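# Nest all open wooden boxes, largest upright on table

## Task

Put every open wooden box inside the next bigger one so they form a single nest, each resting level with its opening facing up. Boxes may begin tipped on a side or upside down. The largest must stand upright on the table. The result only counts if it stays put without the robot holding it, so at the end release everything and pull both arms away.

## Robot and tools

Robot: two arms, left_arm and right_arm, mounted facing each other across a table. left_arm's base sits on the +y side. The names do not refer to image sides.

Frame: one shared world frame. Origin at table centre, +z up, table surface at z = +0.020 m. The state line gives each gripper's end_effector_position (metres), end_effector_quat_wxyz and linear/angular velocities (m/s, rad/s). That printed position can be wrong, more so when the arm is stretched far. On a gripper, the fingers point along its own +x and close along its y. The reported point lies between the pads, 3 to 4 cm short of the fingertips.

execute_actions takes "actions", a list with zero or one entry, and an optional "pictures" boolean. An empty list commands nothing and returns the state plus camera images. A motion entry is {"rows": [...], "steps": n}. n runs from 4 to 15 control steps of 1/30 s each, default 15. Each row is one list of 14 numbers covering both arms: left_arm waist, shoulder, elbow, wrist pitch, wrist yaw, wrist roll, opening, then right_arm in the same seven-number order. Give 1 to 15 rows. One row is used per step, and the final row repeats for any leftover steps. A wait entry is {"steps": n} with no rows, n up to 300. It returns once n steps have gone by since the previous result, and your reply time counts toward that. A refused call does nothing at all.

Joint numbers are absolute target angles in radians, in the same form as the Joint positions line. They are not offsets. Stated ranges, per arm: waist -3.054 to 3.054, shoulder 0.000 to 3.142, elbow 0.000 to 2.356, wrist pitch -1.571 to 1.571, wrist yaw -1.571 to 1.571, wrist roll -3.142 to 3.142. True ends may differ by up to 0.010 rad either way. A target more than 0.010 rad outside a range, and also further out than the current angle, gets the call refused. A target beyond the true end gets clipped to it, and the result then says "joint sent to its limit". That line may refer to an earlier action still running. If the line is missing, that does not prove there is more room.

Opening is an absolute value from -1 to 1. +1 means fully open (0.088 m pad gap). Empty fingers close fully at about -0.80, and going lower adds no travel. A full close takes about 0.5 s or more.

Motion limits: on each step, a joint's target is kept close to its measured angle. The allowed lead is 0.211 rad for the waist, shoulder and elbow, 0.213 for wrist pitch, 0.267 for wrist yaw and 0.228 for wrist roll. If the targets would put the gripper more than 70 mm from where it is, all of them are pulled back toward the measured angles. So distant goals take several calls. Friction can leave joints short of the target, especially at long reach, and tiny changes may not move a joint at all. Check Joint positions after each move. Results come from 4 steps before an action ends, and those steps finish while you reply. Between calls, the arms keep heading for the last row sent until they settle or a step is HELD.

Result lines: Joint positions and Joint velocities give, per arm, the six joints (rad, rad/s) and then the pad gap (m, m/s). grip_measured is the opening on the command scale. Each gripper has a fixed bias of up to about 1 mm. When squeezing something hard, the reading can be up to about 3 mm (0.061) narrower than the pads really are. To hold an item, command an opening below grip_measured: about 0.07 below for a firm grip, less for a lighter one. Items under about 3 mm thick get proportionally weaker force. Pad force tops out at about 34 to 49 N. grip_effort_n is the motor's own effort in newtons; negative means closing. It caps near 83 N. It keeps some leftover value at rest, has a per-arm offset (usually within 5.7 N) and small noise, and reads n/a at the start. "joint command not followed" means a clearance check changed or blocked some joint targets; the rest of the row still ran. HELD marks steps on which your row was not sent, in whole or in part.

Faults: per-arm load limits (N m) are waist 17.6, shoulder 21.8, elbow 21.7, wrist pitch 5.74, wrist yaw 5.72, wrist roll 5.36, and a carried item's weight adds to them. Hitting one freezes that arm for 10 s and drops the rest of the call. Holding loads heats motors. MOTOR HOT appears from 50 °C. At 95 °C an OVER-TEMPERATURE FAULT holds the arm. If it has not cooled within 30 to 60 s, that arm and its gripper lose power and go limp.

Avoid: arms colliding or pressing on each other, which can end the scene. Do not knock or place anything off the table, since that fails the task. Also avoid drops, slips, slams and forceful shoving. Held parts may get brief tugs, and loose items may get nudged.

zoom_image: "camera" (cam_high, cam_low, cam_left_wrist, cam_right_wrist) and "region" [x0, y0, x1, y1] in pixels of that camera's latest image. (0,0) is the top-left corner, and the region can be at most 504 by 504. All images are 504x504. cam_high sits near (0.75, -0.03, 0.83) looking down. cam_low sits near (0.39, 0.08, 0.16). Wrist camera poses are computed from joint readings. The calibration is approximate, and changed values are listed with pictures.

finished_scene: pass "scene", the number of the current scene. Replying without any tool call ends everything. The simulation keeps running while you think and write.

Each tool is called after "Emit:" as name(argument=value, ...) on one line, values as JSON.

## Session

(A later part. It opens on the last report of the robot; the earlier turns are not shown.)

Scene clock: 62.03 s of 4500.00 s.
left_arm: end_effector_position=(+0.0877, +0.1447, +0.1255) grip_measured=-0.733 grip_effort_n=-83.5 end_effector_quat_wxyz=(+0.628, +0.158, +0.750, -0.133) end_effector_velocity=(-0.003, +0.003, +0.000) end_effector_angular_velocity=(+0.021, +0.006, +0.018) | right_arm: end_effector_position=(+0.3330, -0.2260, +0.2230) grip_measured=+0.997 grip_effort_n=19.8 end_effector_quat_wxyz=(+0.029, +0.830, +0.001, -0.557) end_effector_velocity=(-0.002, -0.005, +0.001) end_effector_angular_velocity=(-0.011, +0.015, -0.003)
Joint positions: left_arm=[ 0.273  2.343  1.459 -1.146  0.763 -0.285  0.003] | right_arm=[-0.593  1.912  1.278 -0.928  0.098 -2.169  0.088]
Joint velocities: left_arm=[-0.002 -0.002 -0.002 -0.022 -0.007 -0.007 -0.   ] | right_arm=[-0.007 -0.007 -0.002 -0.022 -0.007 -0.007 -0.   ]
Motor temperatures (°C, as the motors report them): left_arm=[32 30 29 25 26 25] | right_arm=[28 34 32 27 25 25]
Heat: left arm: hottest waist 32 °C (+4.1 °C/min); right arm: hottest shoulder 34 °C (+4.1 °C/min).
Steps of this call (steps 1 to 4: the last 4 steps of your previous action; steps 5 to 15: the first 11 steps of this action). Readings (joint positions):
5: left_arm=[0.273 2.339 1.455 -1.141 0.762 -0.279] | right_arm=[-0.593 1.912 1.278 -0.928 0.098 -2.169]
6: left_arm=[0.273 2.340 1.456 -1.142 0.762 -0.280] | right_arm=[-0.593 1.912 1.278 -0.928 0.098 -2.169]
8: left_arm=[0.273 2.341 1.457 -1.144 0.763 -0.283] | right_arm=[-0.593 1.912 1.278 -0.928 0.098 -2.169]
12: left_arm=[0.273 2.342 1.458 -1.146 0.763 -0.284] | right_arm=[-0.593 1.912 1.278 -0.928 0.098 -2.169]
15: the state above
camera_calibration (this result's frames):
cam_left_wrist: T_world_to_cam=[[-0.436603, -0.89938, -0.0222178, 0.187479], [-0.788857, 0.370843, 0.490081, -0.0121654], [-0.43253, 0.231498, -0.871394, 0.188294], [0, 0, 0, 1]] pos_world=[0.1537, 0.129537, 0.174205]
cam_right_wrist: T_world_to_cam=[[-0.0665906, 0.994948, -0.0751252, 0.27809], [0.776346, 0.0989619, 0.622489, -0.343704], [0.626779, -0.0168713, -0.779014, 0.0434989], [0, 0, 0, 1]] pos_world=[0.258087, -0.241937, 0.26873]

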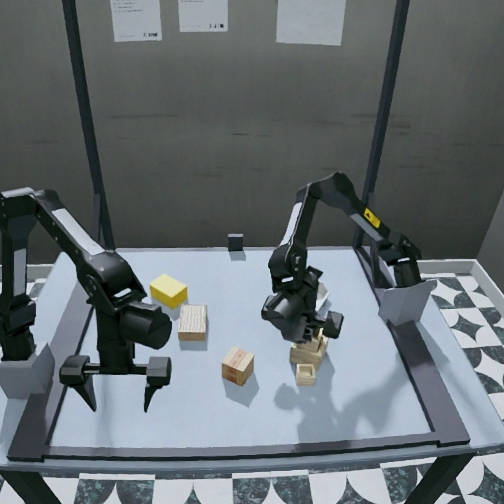

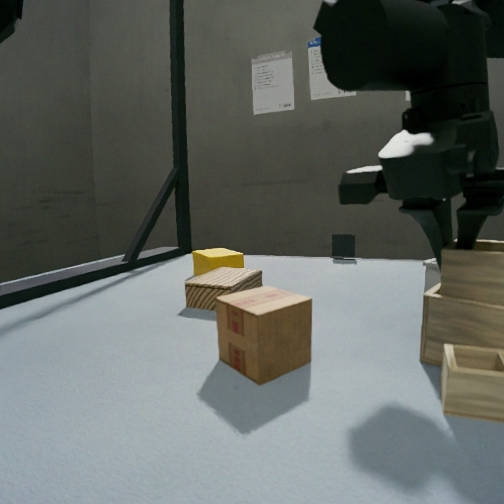

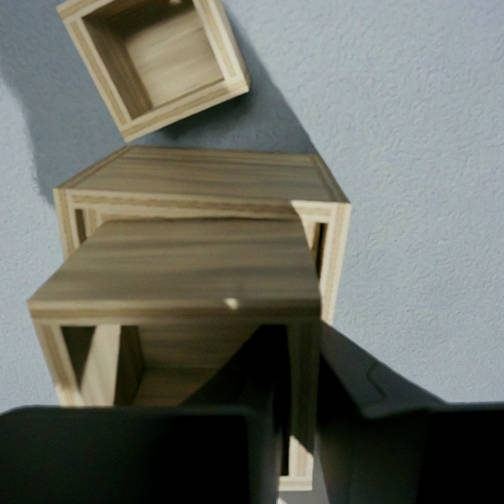

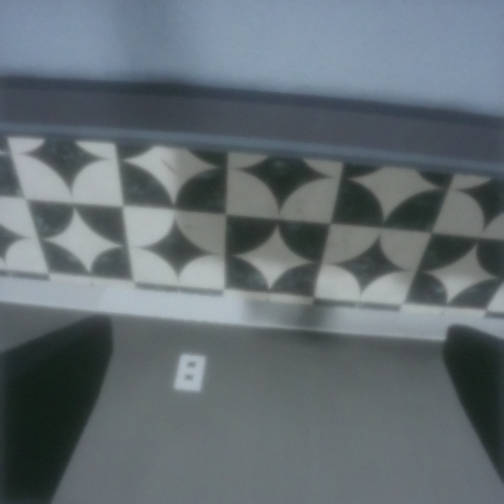

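Emit:
execute_actions(actions=[{"rows":[[0.275,2.325,1.457,-1.13,0.763,-0.285,-1,-0.593,1.912,1.278,-0.928,0.098,-2.169,1],[0.275,2.325,1.457,-1.13,0.763,-0.285,-1,-0.593,1.912,1.278,-0.928,0.098,-2.169,1],[0.275,2.325,1.457,-1.11,0.763,-0.285,-1,-0.593,1.912,1.278,-0.928,0.098,-2.169,1],[0.275,2.325,1.457,-1.11,0.763,-0.285,-1,-0.593,1.912,1.278,-0.928,0.098,-2.169,1],[0.275,2.325,1.457,-1.11,0.763,-0.285,-1,-0.593,1.912,1.278,-0.928,0.098,-2.169,1],[0.275,2.325,1.457,-1.11,0.763,-0.285,-1,-0.593,1.912,1.278,-0.928,0.098,-2.169,1],[0.27,2.345,1.457,-1.11,0.763,-0.29,-1,-0.593,1.912,1.278,-0.928,0.098,-2.169,1],[0.265,2.36,1.457,-1.11,0.763,-0.295,-1,-0.593,1.912,1.278,-0.928,0.098,-2.169,1],[0.258,2.375,1.457,-1.105,0.763,-0.30,-1,-0.593,1.912,1.278,-0.928,0.098,-2.169,1]],"steps":15}], pictures=true)

Scene clock: 62.73 s of 4500.00 s.
left_arm: end_effector_position=(+0.0906, +0.1415, +0.1263) grip_measured=-0.733 grip_effort_n=-83.5 end_effector_quat_wxyz=(+0.634, +0.158, +0.744, -0.140) end_effector_velocity=(+0.002, +0.006, -0.004) end_effector_angular_velocity=(+0.036, -0.005, +0.045) | right_arm: end_effector_position=(+0.3330, -0.2260, +0.2230) grip_measured=+0.997 grip_effort_n=19.3 end_effector_quat_wxyz=(+0.029, +0.830, +0.001, -0.557) end_effector_velocity=(-0.001, -0.002, -0.000) end_effector_angular_velocity=(-0.004, +0.010, +0.004)
Joint positions: left_arm=[ 0.275  2.339  1.459 -1.125  0.764 -0.292  0.003] | right_arm=[-0.593  1.912  1.278 -0.928  0.098 -2.169  0.088]
Joint velocities: left_arm=[-0.002  0.012 -0.002 -0.007 -0.022 -0.037  0.   ] | right_arm=[-0.002 -0.002 -0.002 -0.007 -0.007 -0.007 -0.   ]
Motor temperatures (°C, as the motors report them): left_arm=[32 30 29 25 26 25] | right_arm=[28 34 32 27 25 25]
Heat: left arm: hottest waist 32 °C (+4.0 °C/min); right arm: hottest shoulder 34 °C (+4.0 °C/min).
Steps of this call (steps 1 to 4: the last 4 steps of your previous action; steps 5 to 10: the robot went on to your last target; steps 11 to 21: the first 11 steps of this action). Readings (joint positions):
11: left_arm=[0.273 2.342 1.459 -1.147 0.763 -0.285] | right_arm=[-0.593 1.912 1.278 -0.928 0.098 -2.169]
12: left_arm=[0.274 2.340 1.459 -1.145 0.764 -0.285] | right_arm=[-0.593 1.912 1.278 -0.928 0.098 -2.169]
14: left_arm=[0.274 2.338 1.459 -1.140 0.764 -0.285] | right_arm=[-0.593 1.912 1.278 -0.928 0.098 -2.169]
18: left_arm=[0.275 2.336 1.459 -1.126 0.764 -0.286] | right_arm=[-0.593 1.912 1.278 -0.928 0.098 -2.169]
21: the state above
camera_calibration (this result's frames):
cam_left_wrist: T_world_to_cam=[[-0.444028, -0.8959, -0.0142075, 0.185099], [-0.79203, 0.385034, 0.473748, -0.00880057], [-0.41896, 0.22161, -0.880546, 0.192235], [0, 0, 0, 1]] pos_world=[0.155758, 0.126618, 0.176071]
cam_right_wrist: T_world_to_cam=[[-0.0665906, 0.994948, -0.0751252, 0.27809], [0.776346, 0.0989619, 0.622489, -0.343704], [0.626779, -0.0168713, -0.779014, 0.0434989], [0, 0, 0, 1]] pos_world=[0.258087, -0.241937, 0.26873]

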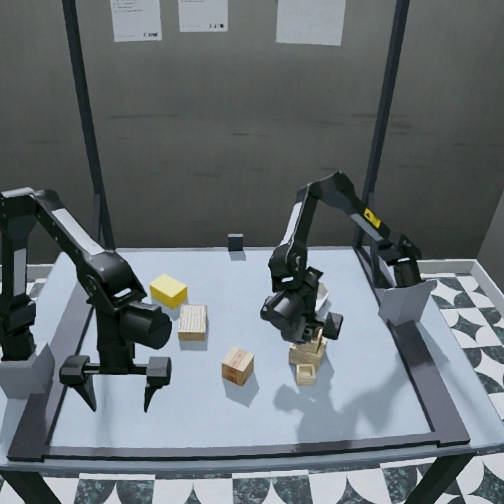

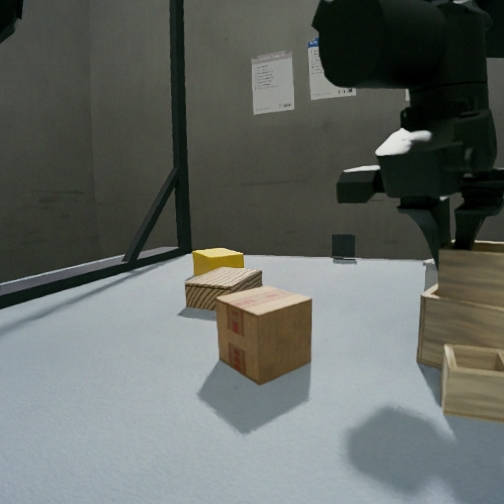

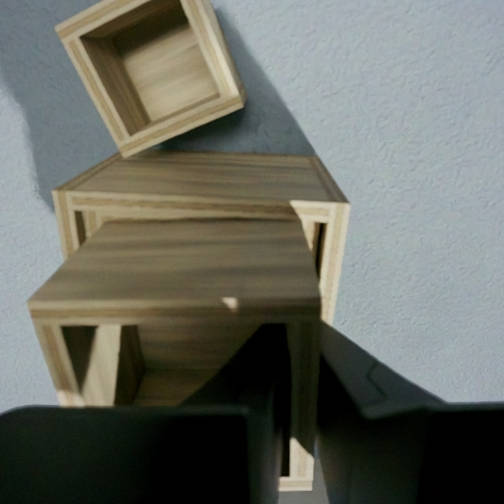

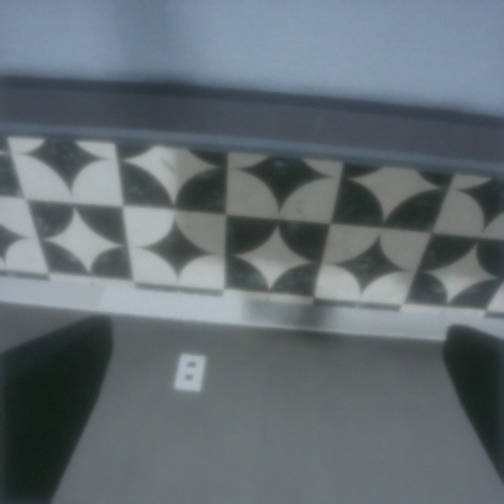

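Emit:
execute_actions(actions=[{"steps":8}], pictures=true)

Scene clock: 63.00 s of 4500.00 s.
left_arm: end_effector_position=(+0.0909, +0.1417, +0.1257) grip_measured=-0.733 grip_effort_n=-83.5 end_effector_quat_wxyz=(+0.634, +0.155, +0.745, -0.138) end_effector_velocity=(+0.002, +0.003, -0.001) end_effector_angular_velocity=(+0.006, -0.005, +0.010) | right_arm: end_effector_position=(+0.3330, -0.2260, +0.2230) grip_measured=+0.997 grip_effort_n=19.8 end_effector_quat_wxyz=(+0.029, +0.830, +0.001, -0.557) end_effector_velocity=(-0.004, -0.002, -0.001) end_effector_angular_velocity=(+0.003, +0.023, +0.006)
Joint positions: left_arm=[ 0.275  2.342  1.459 -1.124  0.765 -0.297  0.003] | right_arm=[-0.593  1.912  1.278 -0.928  0.098 -2.169  0.088]
Joint velocities: left_arm=[ 0.002  0.002 -0.007  0.007 -0.007 -0.007 -0.   ] | right_arm=[-0.002 -0.007 -0.007 -0.007 -0.022 -0.007 -0.   ]
Motor temperatures (°C, as the motors report them): left_arm=[32 30 29 25 26 25] | right_arm=[28 34 32 27 25 25]
Heat: left arm: hottest waist 32 °C (+4.0 °C/min); right arm: hottest shoulder 34 °C (+4.0 °C/min).
Kept back: nothing.
Steps of this call (steps 1 to 4: the last 4 steps of your previous action; steps 5 to 8: the robot went on to your last target). Readings (joint positions):
1: left_arm=[0.275 2.340 1.459 -1.125 0.764 -0.293] | right_arm=[-0.593 1.912 1.278 -0.928 0.098 -2.169]
2: left_arm=[0.275 2.341 1.459 -1.125 0.764 -0.294] | right_arm=[-0.593 1.912 1.278 -0.928 0.098 -2.169]
4: left_arm=[0.275 2.341 1.459 -1.124 0.765 -0.296] | right_arm=[-0.593 1.912 1.278 -0.928 0.098 -2.169]
8: the state above
camera_calibration (this result's frames):
cam_left_wrist: T_world_to_cam=[[-0.438399, -0.898664, -0.0144521, 0.185306], [-0.793758, 0.379579, 0.475255, -0.0075828], [-0.421609, 0.219823, -0.879729, 0.192174], [0, 0, 0, 1]] pos_world=[0.156241, 0.127162, 0.175343]
cam_right_wrist: T_world_to_cam=[[-0.0665906, 0.994948, -0.0751252, 0.27809], [0.776346, 0.0989619, 0.622489, -0.343704], [0.626779, -0.0168713, -0.779014, 0.0434989], [0, 0, 0, 1]] pos_world=[0.258087, -0.241937, 0.26873]

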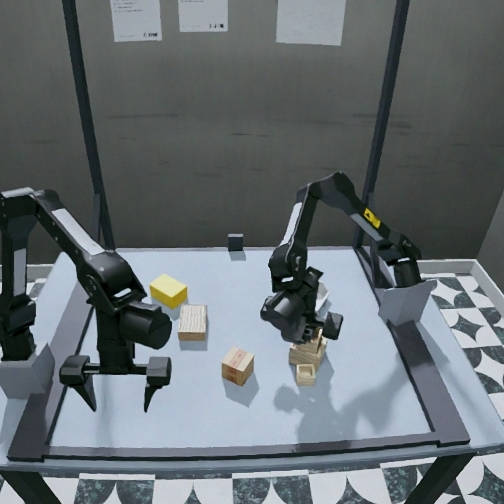

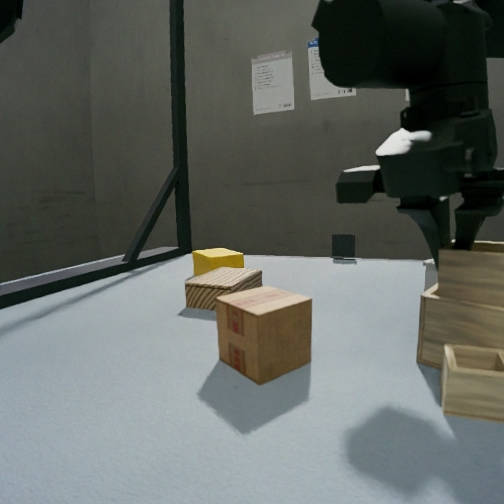

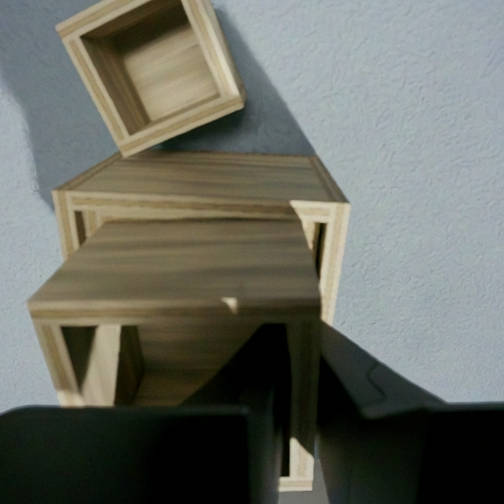

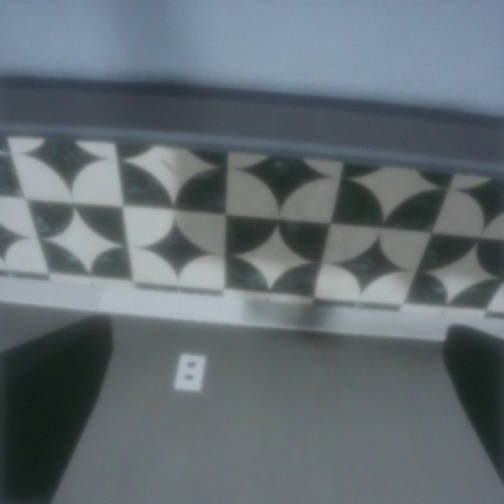

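Emit:
execute_actions(actions=[{"rows":[[0.278,2.335,1.459,-1.124,0.765,-0.297,-0.5,-0.593,1.912,1.278,-0.928,0.098,-2.169,1]],"steps":15}], pictures=true)

Scene clock: 63.47 s of 4500.00 s.
left_arm: end_effector_position=(+0.0910, +0.1411, +0.1259) grip_measured=-0.531 grip_effort_n=15.6 end_effector_quat_wxyz=(+0.634, +0.155, +0.745, -0.140) end_effector_velocity=(-0.002, +0.005, +0.000) end_effector_angular_velocity=(+0.029, -0.002, +0.002) | right_arm: end_effector_position=(+0.3330, -0.2260, +0.2230) grip_measured=+0.997 grip_effort_n=19.3 end_effector_quat_wxyz=(+0.029, +0.830, +0.001, -0.557) end_effector_velocity=(-0.001, -0.002, -0.002) end_effector_angular_velocity=(-0.012, -0.000, -0.009)
Joint positions: left_arm=[ 0.275  2.341  1.459 -1.121  0.767 -0.297  0.013] | right_arm=[-0.593  1.912  1.278 -0.928  0.098 -2.169  0.088]
Joint velocities: left_arm=[-0.002 -0.002 -0.002 -0.022 -0.022  0.007  0.01 ] | right_arm=[ 0.002  0.002 -0.002 -0.007  0.007  0.007 -0.   ]
Motor temperatures (°C, as the motors report them): left_arm=[32 30 29 25 26 25] | right_arm=[28 34 32 27 25 25]
Heat: left arm: hottest waist 32 °C (+4.0 °C/min); right arm: hottest shoulder 34 °C (+4.0 °C/min).
Steps of this call (steps 1 to 3: the robot went on to your last target; steps 4 to 14: the first 11 steps of this action). Readings (joint positions):
4: left_arm=[0.275 2.342 1.459 -1.124 0.765 -0.297] | right_arm=[-0.593 1.912 1.278 -0.928 0.098 -2.169]
5: left_arm=[0.276 2.341 1.459 -1.124 0.767 -0.297] | right_arm=[-0.593 1.912 1.278 -0.928 0.098 -2.169]
7: left_arm=[0.276 2.341 1.459 -1.119 0.768 -0.297] | right_arm=[-0.593 1.912 1.278 -0.928 0.098 -2.169]
11: left_arm=[0.275 2.341 1.459 -1.120 0.767 -0.297] | right_arm=[-0.593 1.912 1.278 -0.928 0.098 -2.169]
14: the state above
camera_calibration (this result's frames):
cam_left_wrist: T_world_to_cam=[[-0.43975, -0.898048, -0.0114002, 0.184452], [-0.793558, 0.382578, 0.473181, -0.00754976], [-0.420577, 0.217128, -0.880892, 0.193023], [0, 0, 0, 1]] pos_world=[0.156303, 0.126624, 0.175708]
cam_right_wrist: T_world_to_cam=[[-0.0665906, 0.994948, -0.0751252, 0.27809], [0.776346, 0.0989619, 0.622489, -0.343704], [0.626779, -0.0168713, -0.779014, 0.0434989], [0, 0, 0, 1]] pos_world=[0.258087, -0.241937, 0.26873]

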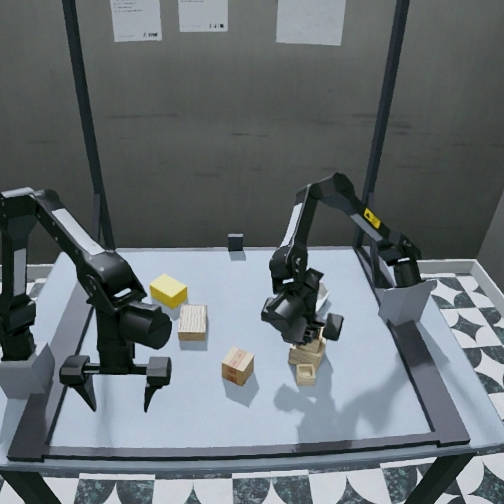

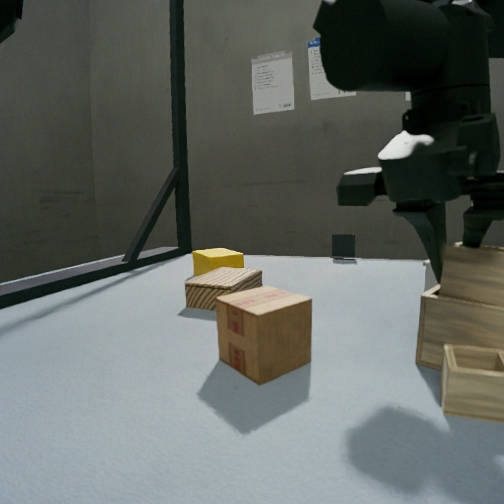

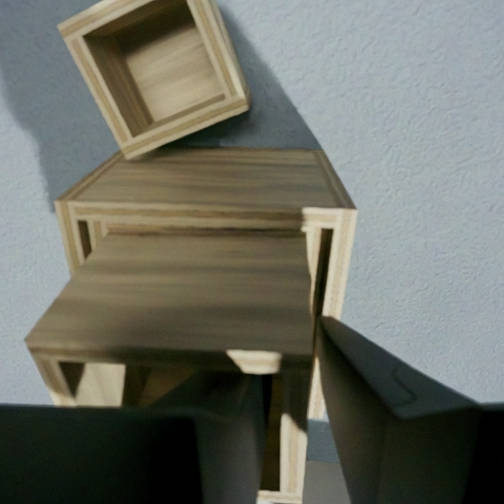

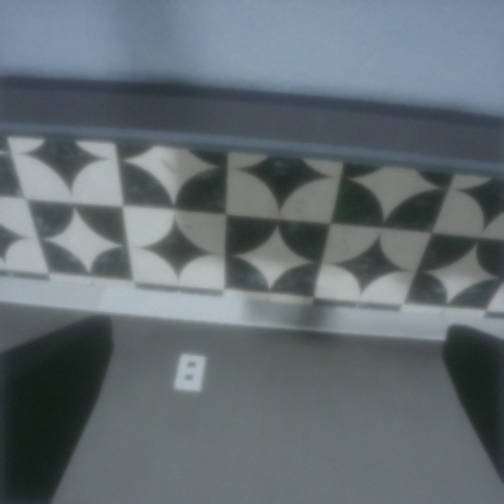

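Emit:
execute_actions(actions=[{"rows":[[0.25,2.325,1.459,-1.10,0.765,-0.297,-0.5,-0.593,1.912,1.278,-0.928,0.098,-2.169,1]],"steps":15}], pictures=true)

Scene clock: 64.17 s of 4500.00 s.
left_arm: end_effector_position=(+0.0886, +0.1373, +0.1225) grip_measured=-0.503 grip_effort_n=14.7 end_effector_quat_wxyz=(+0.636, +0.167, +0.739, -0.147) end_effector_velocity=(-0.000, +0.003, +0.001) end_effector_angular_velocity=(+0.020, -0.013, +0.004) | right_arm: end_effector_position=(+0.3330, -0.2260, +0.2230) grip_measured=+0.997 grip_effort_n=19.3 end_effector_quat_wxyz=(+0.029, +0.830, +0.001, -0.557) end_effector_velocity=(+0.002, -0.000, +0.001) end_effector_angular_velocity=(+0.000, -0.010, +0.005)
Joint positions: left_arm=[ 0.257  2.336  1.459 -1.104  0.762 -0.297  0.014] | right_arm=[-0.593  1.912  1.278 -0.928  0.098 -2.169  0.088]
Joint velocities: left_arm=[-0.002 -0.007 -0.002 -0.007 -0.022 -0.007 -0.   ] | right_arm=[-0.002 -0.002 -0.002  0.007  0.007 -0.007 -0.   ]
Motor temperatures (°C, as the motors report them): left_arm=[32 30 29 25 26 25] | right_arm=[28 34 32 27 25 25]
Heat: left arm: hottest waist 32 °C (+4.1 °C/min); right arm: hottest shoulder 34 °C (+4.1 °C/min).
Steps of this call (steps 1 to 4: the last 4 steps of your previous action; steps 5 to 10: the robot went on to your last target; steps 11 to 21: the first 11 steps of this action). Readings (joint positions):
11: left_arm=[0.275 2.341 1.459 -1.122 0.767 -0.297] | right_arm=[-0.593 1.912 1.278 -0.928 0.098 -2.169]
12: left_arm=[0.272 2.341 1.459 -1.119 0.767 -0.297] | right_arm=[-0.593 1.912 1.278 -0.928 0.098 -2.169]
14: left_arm=[0.264 2.341 1.459 -1.111 0.767 -0.297] | right_arm=[-0.593 1.912 1.278 -0.928 0.098 -2.169]
18: left_arm=[0.258 2.337 1.459 -1.106 0.762 -0.297] | right_arm=[-0.593 1.912 1.278 -0.928 0.098 -2.169]
21: the state above
camera_calibration (this result's frames):
cam_left_wrist: T_world_to_cam=[[-0.464597, -0.885348, -0.0175664, 0.181175], [-0.787076, 0.403775, 0.466345, -0.00911496], [-0.405785, 0.230489, -0.884428, 0.187101], [0, 0, 0, 1]] pos_world=[0.152922, 0.120958, 0.172911]
cam_right_wrist: T_world_to_cam=[[-0.0665906, 0.994948, -0.0751252, 0.27809], [0.776346, 0.0989619, 0.622489, -0.343704], [0.626779, -0.0168713, -0.779014, 0.0434989], [0, 0, 0, 1]] pos_world=[0.258087, -0.241937, 0.26873]

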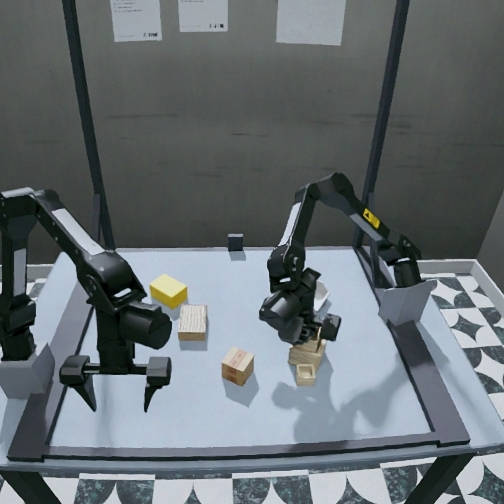

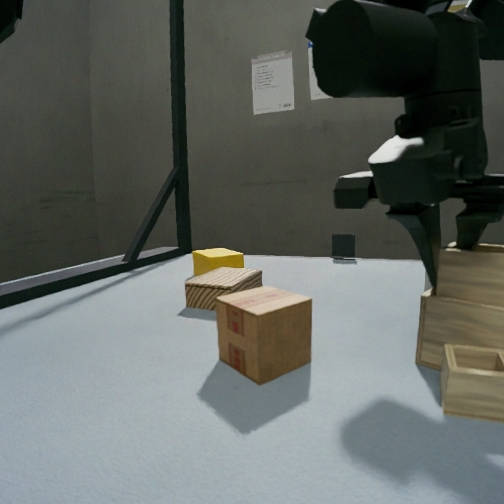

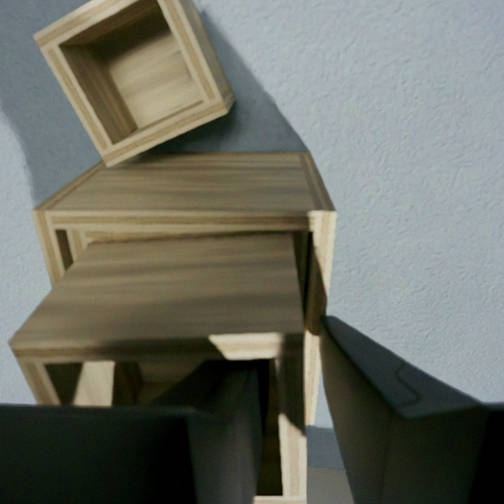

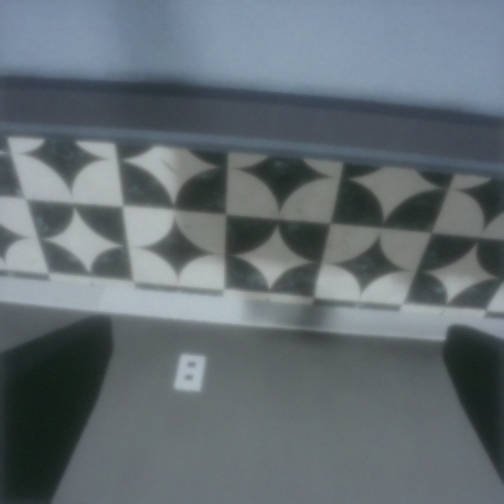

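Emit:
execute_actions(actions=[{"rows":[[0.27,2.30,1.459,-1.11,0.765,-0.29,-0.4,-0.593,1.912,1.278,-0.928,0.098,-2.169,1],[0.27,2.30,1.459,-1.11,0.765,-0.29,-0.4,-0.593,1.912,1.278,-0.928,0.098,-2.169,1],[0.27,2.30,1.459,-1.11,0.765,-0.29,-0.4,-0.593,1.912,1.278,-0.928,0.098,-2.169,1],[0.27,2.30,1.459,-1.11,0.765,-0.29,-0.4,-0.593,1.912,1.278,-0.928,0.098,-2.169,1],[0.33,2.15,1.40,-1.20,0.765,-0.23,-0.4,-0.593,1.912,1.278,-0.928,0.098,-2.169,1]],"steps":15}])

Emit:
execute_actions(actions=[{"steps":10}], pictures=true)

Scene clock: 64.73 s of 4500.00 s.
left_arm: end_effector_position=(+0.0686, +0.1396, +0.1713) grip_measured=-0.409 grip_effort_n=15.6 end_effector_quat_wxyz=(+0.651, +0.158, +0.721, -0.179) end_effector_velocity=(-0.041, -0.010, +0.132) end_effector_angular_velocity=(-0.203, -0.161, -0.086) | right_arm: end_effector_position=(+0.3330, -0.2260, +0.2230) grip_measured=+0.997 grip_effort_n=19.8 end_effector_quat_wxyz=(+0.029, +0.830, +0.001, -0.557) end_effector_velocity=(+0.003, -0.003, -0.002) end_effector_angular_velocity=(-0.006, -0.005, -0.002)
Joint positions: left_arm=[ 0.321  2.178  1.417 -1.181  0.763 -0.243  0.019] | right_arm=[-0.593  1.912  1.278 -0.928  0.098 -2.169  0.088]
Joint velocities: left_arm=[ 0.164 -0.383 -0.002 -0.183 -0.022  0.081  0.002] | right_arm=[-0.007  0.002 -0.007  0.007  0.007 -0.007 -0.   ]
Motor temperatures (°C, as the motors report them): left_arm=[33 30 29 25 26 25] | right_arm=[28 34 32 27 25 25]
Heat: left arm: hottest waist 33 °C (+5.0 °C/min); right arm: hottest shoulder 34 °C (+4.0 °C/min).
Steps of this call (steps 1 to 4: the last 4 steps of your previous action; steps 5 to 6: the robot went on to your last target; steps 7 to 17: the first 11 steps of this action). Readings (joint positions):
7: left_arm=[0.257 2.334 1.459 -1.104 0.762 -0.297] | right_arm=[-0.593 1.912 1.278 -0.928 0.098 -2.169]
8: left_arm=[0.258 2.331 1.459 -1.104 0.762 -0.297] | right_arm=[-0.593 1.912 1.278 -0.928 0.098 -2.169]
10: left_arm=[0.258 2.326 1.459 -1.104 0.762 -0.296] | right_arm=[-0.593 1.912 1.278 -0.928 0.098 -2.169]
14: left_arm=[0.293 2.236 1.419 -1.170 0.763 -0.257] | right_arm=[-0.593 1.912 1.278 -0.928 0.098 -2.169]
17: the state above

Scene clock: 65.07 s of 4500.00 s.
left_arm: end_effector_position=(+0.0646, +0.1430, +0.1748) grip_measured=-0.403 grip_effort_n=15.6 end_effector_quat_wxyz=(+0.649, +0.158, +0.722, -0.179) end_effector_velocity=(-0.005, +0.001, +0.001) end_effector_angular_velocity=(+0.006, +0.015, +0.017) | right_arm: end_effector_position=(+0.3330, -0.2260, +0.2230) grip_measured=+0.997 grip_effort_n=19.8 end_effector_quat_wxyz=(+0.029, +0.830, +0.001, -0.557) end_effector_velocity=(+0.004, +0.000, +0.003) end_effector_angular_velocity=(+0.006, -0.012, +0.002)
Joint positions: left_arm=[ 0.327  2.162  1.405 -1.198  0.763 -0.234  0.019] | right_arm=[-0.593  1.912  1.278 -0.928  0.098 -2.169  0.088]
Joint velocities: left_arm=[-0.002 -0.007 -0.002 -0.022  0.007 -0.007  0.   ] | right_arm=[-0.007 -0.002  0.002  0.007  0.007 -0.007 -0.   ]
Motor temperatures (°C, as the motors report them): left_arm=[33 30 29 25 26 25] | right_arm=[28 34 32 27 25 25]
Heat: left arm: hottest waist 33 °C (+5.1 °C/min); right arm: hottest shoulder 34 °C (+4.1 °C/min).
Kept back: nothing.
Steps of this call (steps 1 to 4: the last 4 steps of your previous action; steps 5 to 10: the robot went on to your last target). Readings (joint positions):
1: left_arm=[0.325 2.168 1.417 -1.187 0.763 -0.241] | right_arm=[-0.593 1.912 1.278 -0.928 0.098 -2.169]
2: left_arm=[0.327 2.163 1.416 -1.189 0.763 -0.239] | right_arm=[-0.593 1.912 1.278 -0.928 0.098 -2.169]
4: left_arm=[0.327 2.162 1.412 -1.193 0.763 -0.236] | right_arm=[-0.593 1.912 1.278 -0.928 0.098 -2.169]
8: left_arm=[0.327 2.162 1.405 -1.197 0.763 -0.234] | right_arm=[-0.593 1.912 1.278 -0.928 0.098 -2.169]
10: the state above
camera_calibration (this result's frames):
cam_left_wrist: T_world_to_cam=[[-0.489591, -0.871504, 0.0279408, 0.167681], [-0.787646, 0.455773, 0.41459, -0.0529559], [-0.374052, 0.180972, -0.909579, 0.231745], [0, 0, 0, 1]] pos_world=[0.127069, 0.128332, 0.22806]
cam_right_wrist: T_world_to_cam=[[-0.0665906, 0.994948, -0.0751252, 0.27809], [0.776346, 0.0989619, 0.622489, -0.343704], [0.626779, -0.0168713, -0.779014, 0.0434989], [0, 0, 0, 1]] pos_world=[0.258087, -0.241937, 0.26873]

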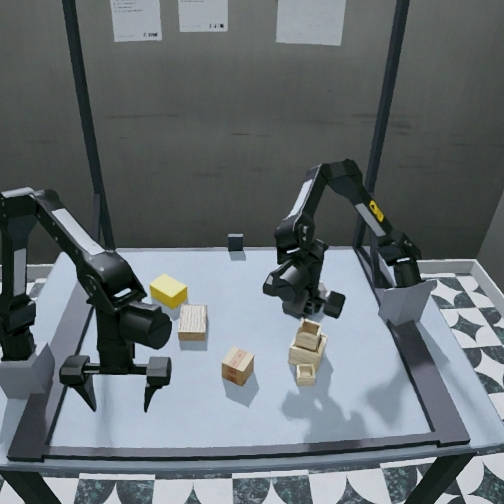

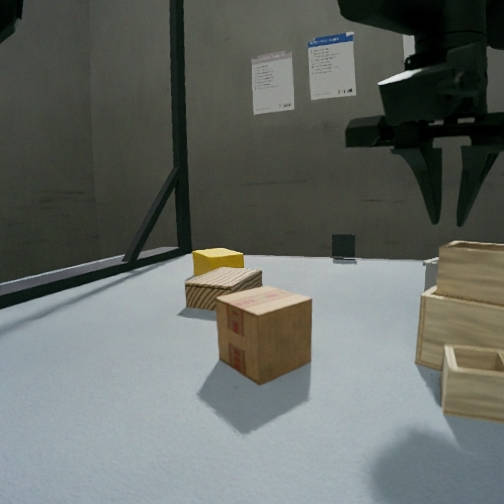

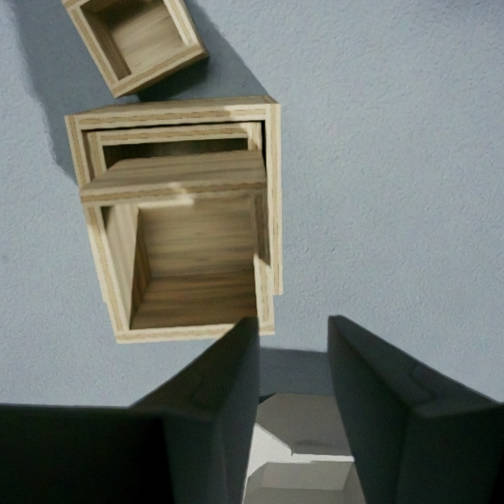

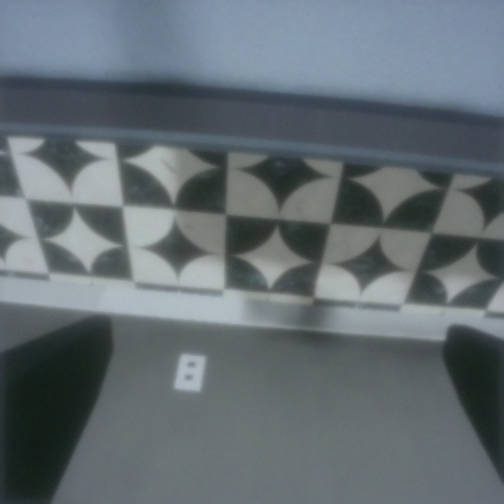

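Emit:
execute_actions(actions=[{"rows":[[0.30,2.25,1.44,-1.14,0.765,-0.27,0.1,-0.593,1.912,1.278,-0.928,0.098,-2.169,1],[0.30,2.25,1.44,-1.14,0.765,-0.27,0.1,-0.593,1.912,1.278,-0.928,0.098,-2.169,1],[0.30,2.25,1.44,-1.14,0.765,-0.27,0.1,-0.593,1.912,1.278,-0.928,0.098,-2.169,1],[0.30,2.25,1.44,-1.14,0.765,-0.27,0.1,-0.593,1.912,1.278,-0.928,0.098,-2.169,1],[0.30,2.25,1.44,-1.14,0.765,-0.27,0.1,-0.593,1.912,1.278,-0.928,0.098,-2.169,1],[0.30,2.25,1.44,-1.14,0.765,-0.27,0.1,-0.593,1.912,1.278,-0.928,0.098,-2.169,1],[0.265,2.345,1.459,-1.125,0.765,-0.30,0.1,-0.593,1.912,1.278,-0.928,0.098,-2.169,1]],"steps":15}], pictures=true)

Scene clock: 65.73 s of 4500.00 s.
left_arm: end_effector_position=(+0.0844, +0.1400, +0.1342) grip_measured=+0.068 grip_effort_n=15.6 end_effector_quat_wxyz=(+0.637, +0.160, +0.739, -0.148) end_effector_velocity=(+0.008, +0.053, -0.134) end_effector_angular_velocity=(+0.357, +0.234, +0.242) | right_arm: end_effector_position=(+0.3330, -0.2260, +0.2230) grip_measured=+0.997 grip_effort_n=19.3 end_effector_quat_wxyz=(+0.029, +0.830, +0.001, -0.557) end_effector_velocity=(-0.003, -0.001, -0.001) end_effector_angular_velocity=(+0.003, +0.023, +0.006)
Joint positions: left_arm=[ 0.276  2.303  1.447 -1.132  0.763 -0.286  0.042] | right_arm=[-0.593  1.912  1.278 -0.928  0.098 -2.169  0.088]
Joint velocities: left_arm=[-0.168  0.379 -0.002 -0.022 -0.007 -0.11   0.011] | right_arm=[-0.002 -0.002 -0.002 -0.007 -0.022 -0.007 -0.   ]
Motor temperatures (°C, as the motors report them): left_arm=[33 30 29 25 26 25] | right_arm=[28 34 32 27 25 25]
Heat: left arm: hottest waist 33 °C (+5.0 °C/min); right arm: hottest shoulder 34 °C (+4.0 °C/min).
Steps of this call (steps 1 to 9: the robot went on to your last target; steps 10 to 20: the first 11 steps of this action). Readings (joint positions):
10: left_arm=[0.326 2.166 1.406 -1.197 0.763 -0.235] | right_arm=[-0.593 1.912 1.278 -0.928 0.098 -2.169]
11: left_arm=[0.324 2.175 1.411 -1.186 0.763 -0.242] | right_arm=[-0.593 1.912 1.278 -0.928 0.098 -2.169]
13: left_arm=[0.314 2.199 1.424 -1.160 0.763 -0.251] | right_arm=[-0.593 1.912 1.278 -0.928 0.098 -2.169]
17: left_arm=[0.296 2.253 1.435 -1.148 0.763 -0.272] | right_arm=[-0.593 1.912 1.278 -0.928 0.098 -2.169]
20: the state above
camera_calibration (this result's frames):
cam_left_wrist: T_world_to_cam=[[-0.457498, -0.889167, -0.00883016, 0.180507], [-0.790445, 0.402114, 0.462062, -0.0178426], [-0.4073, 0.218372, -0.886804, 0.197288], [0, 0, 0, 1]] pos_world=[0.148833, 0.124594, 0.184794]
cam_right_wrist: T_world_to_cam=[[-0.0665906, 0.994948, -0.0751252, 0.27809], [0.776346, 0.0989619, 0.622489, -0.343704], [0.626779, -0.0168713, -0.779014, 0.0434989], [0, 0, 0, 1]] pos_world=[0.258087, -0.241937, 0.26873]

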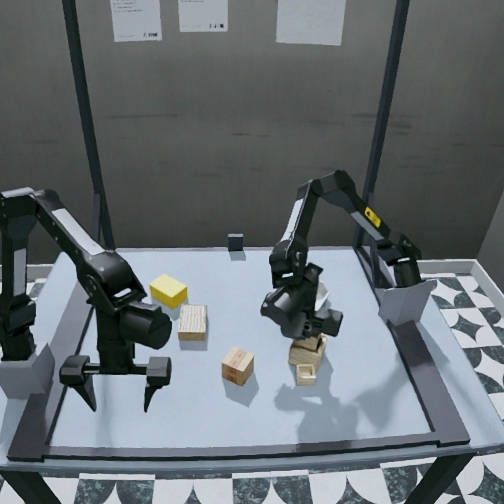

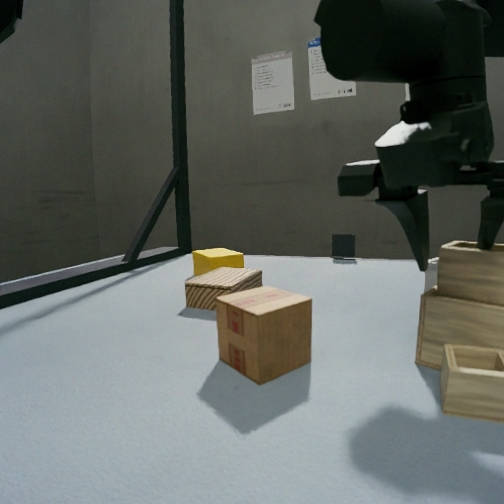

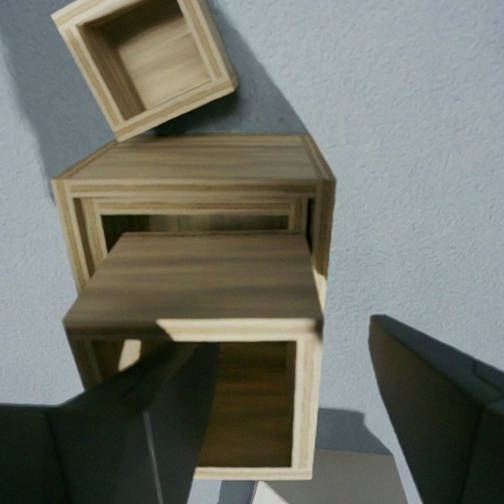

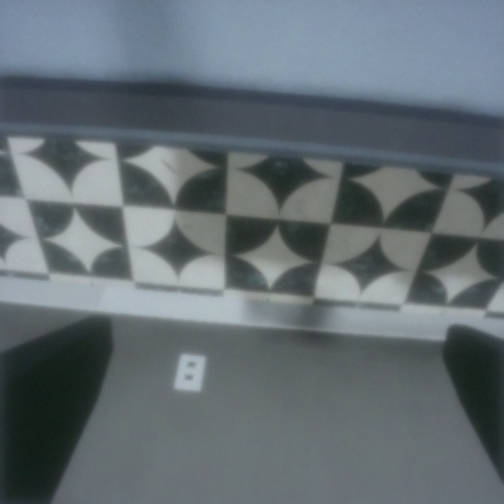

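Close, lift slightly, shift far, lower.

Emit:
execute_actions(actions=[{"rows":[[0.265,2.345,1.459,-1.125,0.765,-0.30,-1,-0.593,1.912,1.278,-0.928,0.098,-2.169,1]],"steps":15}])

Emit:
execute_actions(actions=[{"rows":[[0.275,2.32,1.459,-1.11,0.765,-0.295,-1,-0.593,1.912,1.278,-0.928,0.098,-2.169,1],[0.275,2.32,1.459,-1.11,0.765,-0.295,-1,-0.593,1.912,1.278,-0.928,0.098,-2.169,1],[0.275,2.32,1.459,-1.11,0.765,-0.295,-1,-0.593,1.912,1.278,-0.928,0.098,-2.169,1],[0.275,2.32,1.459,-1.095,0.765,-0.295,-1,-0.593,1.912,1.278,-0.928,0.098,-2.169,1],[0.275,2.325,1.459,-1.075,0.765,-0.295,-1,-0.593,1.912,1.278,-0.928,0.098,-2.169,1]],"steps":15}], pictures=true)

Scene clock: 66.33 s of 4500.00 s.
left_arm: end_effector_position=(+0.0867, +0.1419, +0.1243) grip_measured=-0.727 grip_effort_n=-83.5 end_effector_quat_wxyz=(+0.632, +0.161, +0.746, -0.137) end_effector_velocity=(+0.002, +0.003, -0.007) end_effector_angular_velocity=(+0.020, +0.002, +0.023) | right_arm: end_effector_position=(+0.3330, -0.2260, +0.2230) grip_measured=+0.997 grip_effort_n=18.8 end_effector_quat_wxyz=(+0.029, +0.830, +0.001, -0.557) end_effector_velocity=(-0.003, -0.001, +0.001) end_effector_angular_velocity=(-0.002, +0.008, +0.010)
Joint positions: left_arm=[ 0.264  2.334  1.453 -1.126  0.763 -0.297  0.003] | right_arm=[-0.593  1.912  1.278 -0.928  0.098 -2.169  0.088]
Joint velocities: left_arm=[-0.007  0.017 -0.002  0.007 -0.007 -0.022 -0.043] | right_arm=[ 0.002 -0.007 -0.002 -0.007 -0.007 -0.007 -0.   ]
Motor temperatures (°C, as the motors report them): left_arm=[33 30 29 25 26 25] | right_arm=[28 34 32 27 25 25]
Heat: left arm: hottest waist 33 °C (+5.1 °C/min); right arm: hottest shoulder 34 °C (+4.0 °C/min).
Steps of this call (steps 1 to 4: the last 4 steps of your previous action; steps 5 to 7: the robot went on to your last target; steps 8 to 18: the first 11 steps of this action). Readings (joint positions):
8: left_arm=[0.264 2.331 1.451 -1.127 0.763 -0.296] | right_arm=[-0.593 1.912 1.278 -0.928 0.098 -2.169]
9: left_arm=[0.264 2.331 1.452 -1.127 0.763 -0.296] | right_arm=[-0.593 1.912 1.278 -0.928 0.098 -2.169]
11: left_arm=[0.264 2.332 1.452 -1.127 0.763 -0.296] | right_arm=[-0.593 1.912 1.278 -0.928 0.098 -2.169]
15: left_arm=[0.265 2.334 1.452 -1.127 0.763 -0.297] | right_arm=[-0.593 1.912 1.278 -0.928 0.098 -2.169]
18: the state above

Scene clock: 66.83 s of 4500.00 s.
left_arm: end_effector_position=(+0.0937, +0.1375, +0.1249) grip_measured=-0.735 grip_effort_n=-83.5 end_effector_quat_wxyz=(+0.641, +0.161, +0.735, -0.153) end_effector_velocity=(+0.009, -0.002, -0.001) end_effector_angular_velocity=(-0.022, -0.028, -0.015) | right_arm: end_effector_position=(+0.3330, -0.2260, +0.2230) grip_measured=+0.997 grip_effort_n=19.8 end_effector_quat_wxyz=(+0.029, +0.830, +0.001, -0.557) end_effector_velocity=(-0.003, -0.001, -0.001) end_effector_angular_velocity=(+0.003, +0.023, +0.006)
Joint positions: left_arm=[ 0.271  2.334  1.453 -1.085  0.763 -0.297  0.003] | right_arm=[-0.593  1.912  1.278 -0.928  0.098 -2.169  0.088]
Joint velocities: left_arm=[ 0.007  0.002 -0.007  0.051 -0.007 -0.007  0.   ] | right_arm=[-0.002 -0.002 -0.002 -0.007 -0.022 -0.007 -0.   ]
Motor temperatures (°C, as the motors report them): left_arm=[33 30 29 25 26 25] | right_arm=[28 34 32 27 25 25]
Heat: left arm: hottest waist 33 °C (+5.0 °C/min); right arm: hottest shoulder 34 °C (+4.0 °C/min).
Steps of this call (steps 1 to 4: the last 4 steps of your previous action; steps 5 to 15: the first 11 steps of this action). Readings (joint positions):
5: left_arm=[0.265 2.334 1.453 -1.125 0.763 -0.297] | right_arm=[-0.593 1.912 1.278 -0.928 0.098 -2.169]
6: left_arm=[0.265 2.334 1.453 -1.124 0.763 -0.297] | right_arm=[-0.593 1.912 1.278 -0.928 0.098 -2.169]
8: left_arm=[0.267 2.334 1.453 -1.116 0.763 -0.297] | right_arm=[-0.593 1.912 1.278 -0.928 0.098 -2.169]
12: left_arm=[0.270 2.334 1.453 -1.091 0.763 -0.297] | right_arm=[-0.593 1.912 1.278 -0.928 0.098 -2.169]
15: the state above
camera_calibration (this result's frames):
cam_left_wrist: T_world_to_cam=[[-0.463748, -0.885944, -0.00647203, 0.182326], [-0.792148, 0.411357, 0.450874, -0.00489495], [-0.396787, 0.214219, -0.892564, 0.193611], [0, 0, 0, 1]] pos_world=[0.157498, 0.122069, 0.176197]
cam_right_wrist: T_world_to_cam=[[-0.0665906, 0.994948, -0.0751252, 0.27809], [0.776346, 0.0989619, 0.622489, -0.343704], [0.626779, -0.0168713, -0.779014, 0.0434989], [0, 0, 0, 1]] pos_world=[0.258087, -0.241937, 0.26873]

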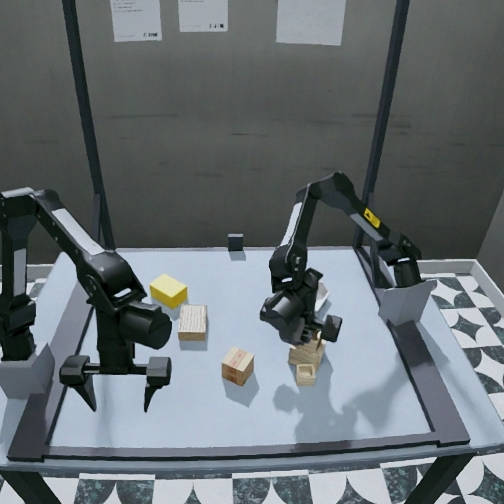

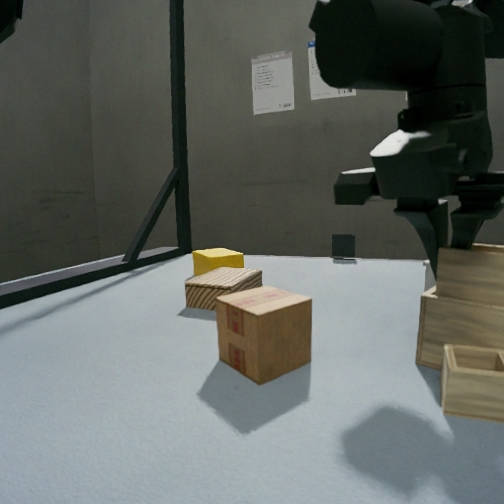

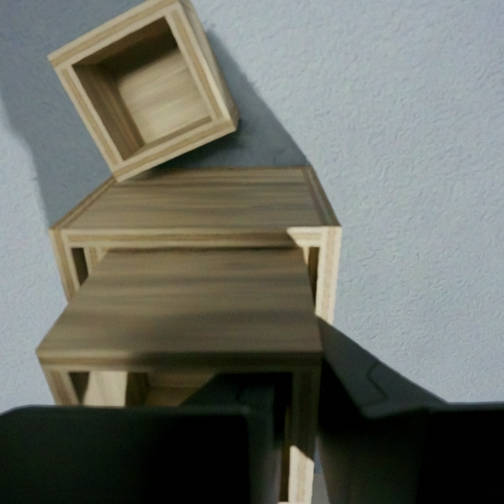

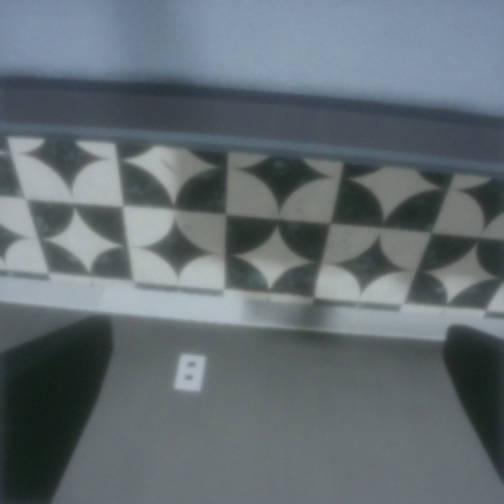

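Now far edge is at the far inner wall. Lower.

Emit:
execute_actions(actions=[{"rows":[[0.265,2.35,1.455,-1.08,0.765,-0.302,-1,-0.593,1.912,1.278,-0.928,0.098,-2.169,1],[0.265,2.35,1.455,-1.08,0.765,-0.302,-1,-0.593,1.912,1.278,-0.928,0.098,-2.169,1],[0.265,2.35,1.455,-1.08,0.765,-0.302,-1,-0.593,1.912,1.278,-0.928,0.098,-2.169,1],[0.265,2.35,1.455,-1.08,0.765,-0.302,-1,-0.593,1.912,1.278,-0.928,0.098,-2.169,1],[0.255,2.375,1.455,-1.075,0.765,-0.312,-1,-0.593,1.912,1.278,-0.928,0.098,-2.169,1]],"steps":15}], pictures=true)

Scene clock: 67.33 s of 4500.00 s.
left_arm: end_effector_position=(+0.0954, +0.1380, +0.1231) grip_measured=-0.734 grip_effort_n=-83.5 end_effector_quat_wxyz=(+0.641, +0.157, +0.737, -0.148) end_effector_velocity=(-0.001, +0.003, -0.002) end_effector_angular_velocity=(+0.016, +0.019, +0.059) | right_arm: end_effector_position=(+0.3330, -0.2260, +0.2230) grip_measured=+0.997 grip_effort_n=19.3 end_effector_quat_wxyz=(+0.029, +0.830, +0.001, -0.557) end_effector_velocity=(+0.002, -0.004, +0.001) end_effector_angular_velocity=(-0.010, -0.002, -0.003)
Joint positions: left_arm=[ 0.271  2.344  1.456 -1.083  0.764 -0.306  0.003] | right_arm=[-0.593  1.912  1.278 -0.928  0.098 -2.169  0.088]
Joint velocities: left_arm=[ 0.002  0.012  0.002 -0.022  0.007 -0.037 -0.   ] | right_arm=[-0.007 -0.002 -0.002 -0.007  0.007 -0.007 -0.   ]
Motor temperatures (°C, as the motors report them): left_arm=[33 30 29 25 26 25] | right_arm=[28 34 32 27 25 25]
Heat: left arm: hottest waist 33 °C (+5.1 °C/min); right arm: hottest shoulder 34 °C (+4.0 °C/min).
Steps of this call (steps 1 to 4: the last 4 steps of your previous action; steps 5 to 15: the first 11 steps of this action). Readings (joint positions):
5: left_arm=[0.271 2.334 1.453 -1.081 0.763 -0.297] | right_arm=[-0.593 1.912 1.278 -0.928 0.098 -2.169]
6: left_arm=[0.271 2.334 1.453 -1.081 0.763 -0.297] | right_arm=[-0.593 1.912 1.278 -0.928 0.098 -2.169]
8: left_arm=[0.271 2.334 1.453 -1.081 0.763 -0.297] | right_arm=[-0.593 1.912 1.278 -0.928 0.098 -2.169]
12: left_arm=[0.271 2.341 1.455 -1.083 0.764 -0.303] | right_arm=[-0.593 1.912 1.278 -0.928 0.098 -2.169]
15: the state above
camera_calibration (this result's frames):
cam_left_wrist: T_world_to_cam=[[-0.452905, -0.891527, -0.0075437, 0.183508], [-0.795871, 0.400469, 0.454109, -0.00142557], [-0.401829, 0.211672, -0.890914, 0.1932], [0, 0, 0, 1]] pos_world=[0.159611, 0.123278, 0.174157]
cam_right_wrist: T_world_to_cam=[[-0.0665906, 0.994948, -0.0751252, 0.27809], [0.776346, 0.0989619, 0.622489, -0.343704], [0.626779, -0.0168713, -0.779014, 0.0434989], [0, 0, 0, 1]] pos_world=[0.258087, -0.241937, 0.26873]

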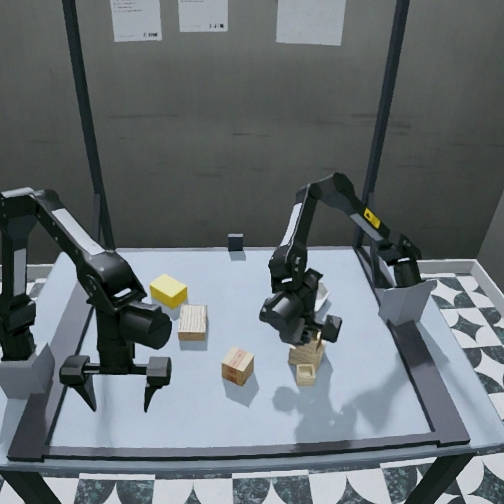

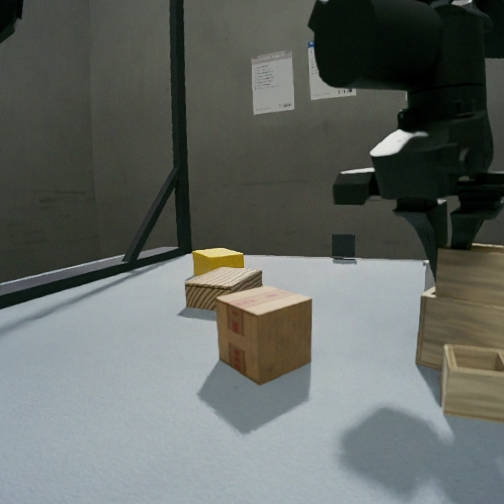

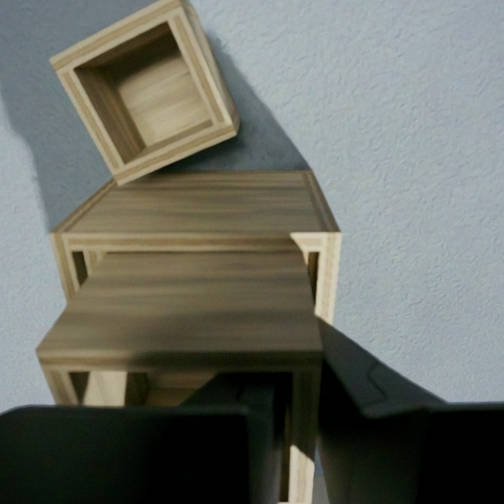

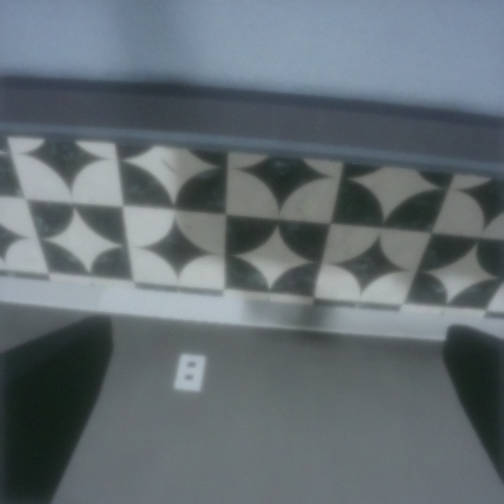

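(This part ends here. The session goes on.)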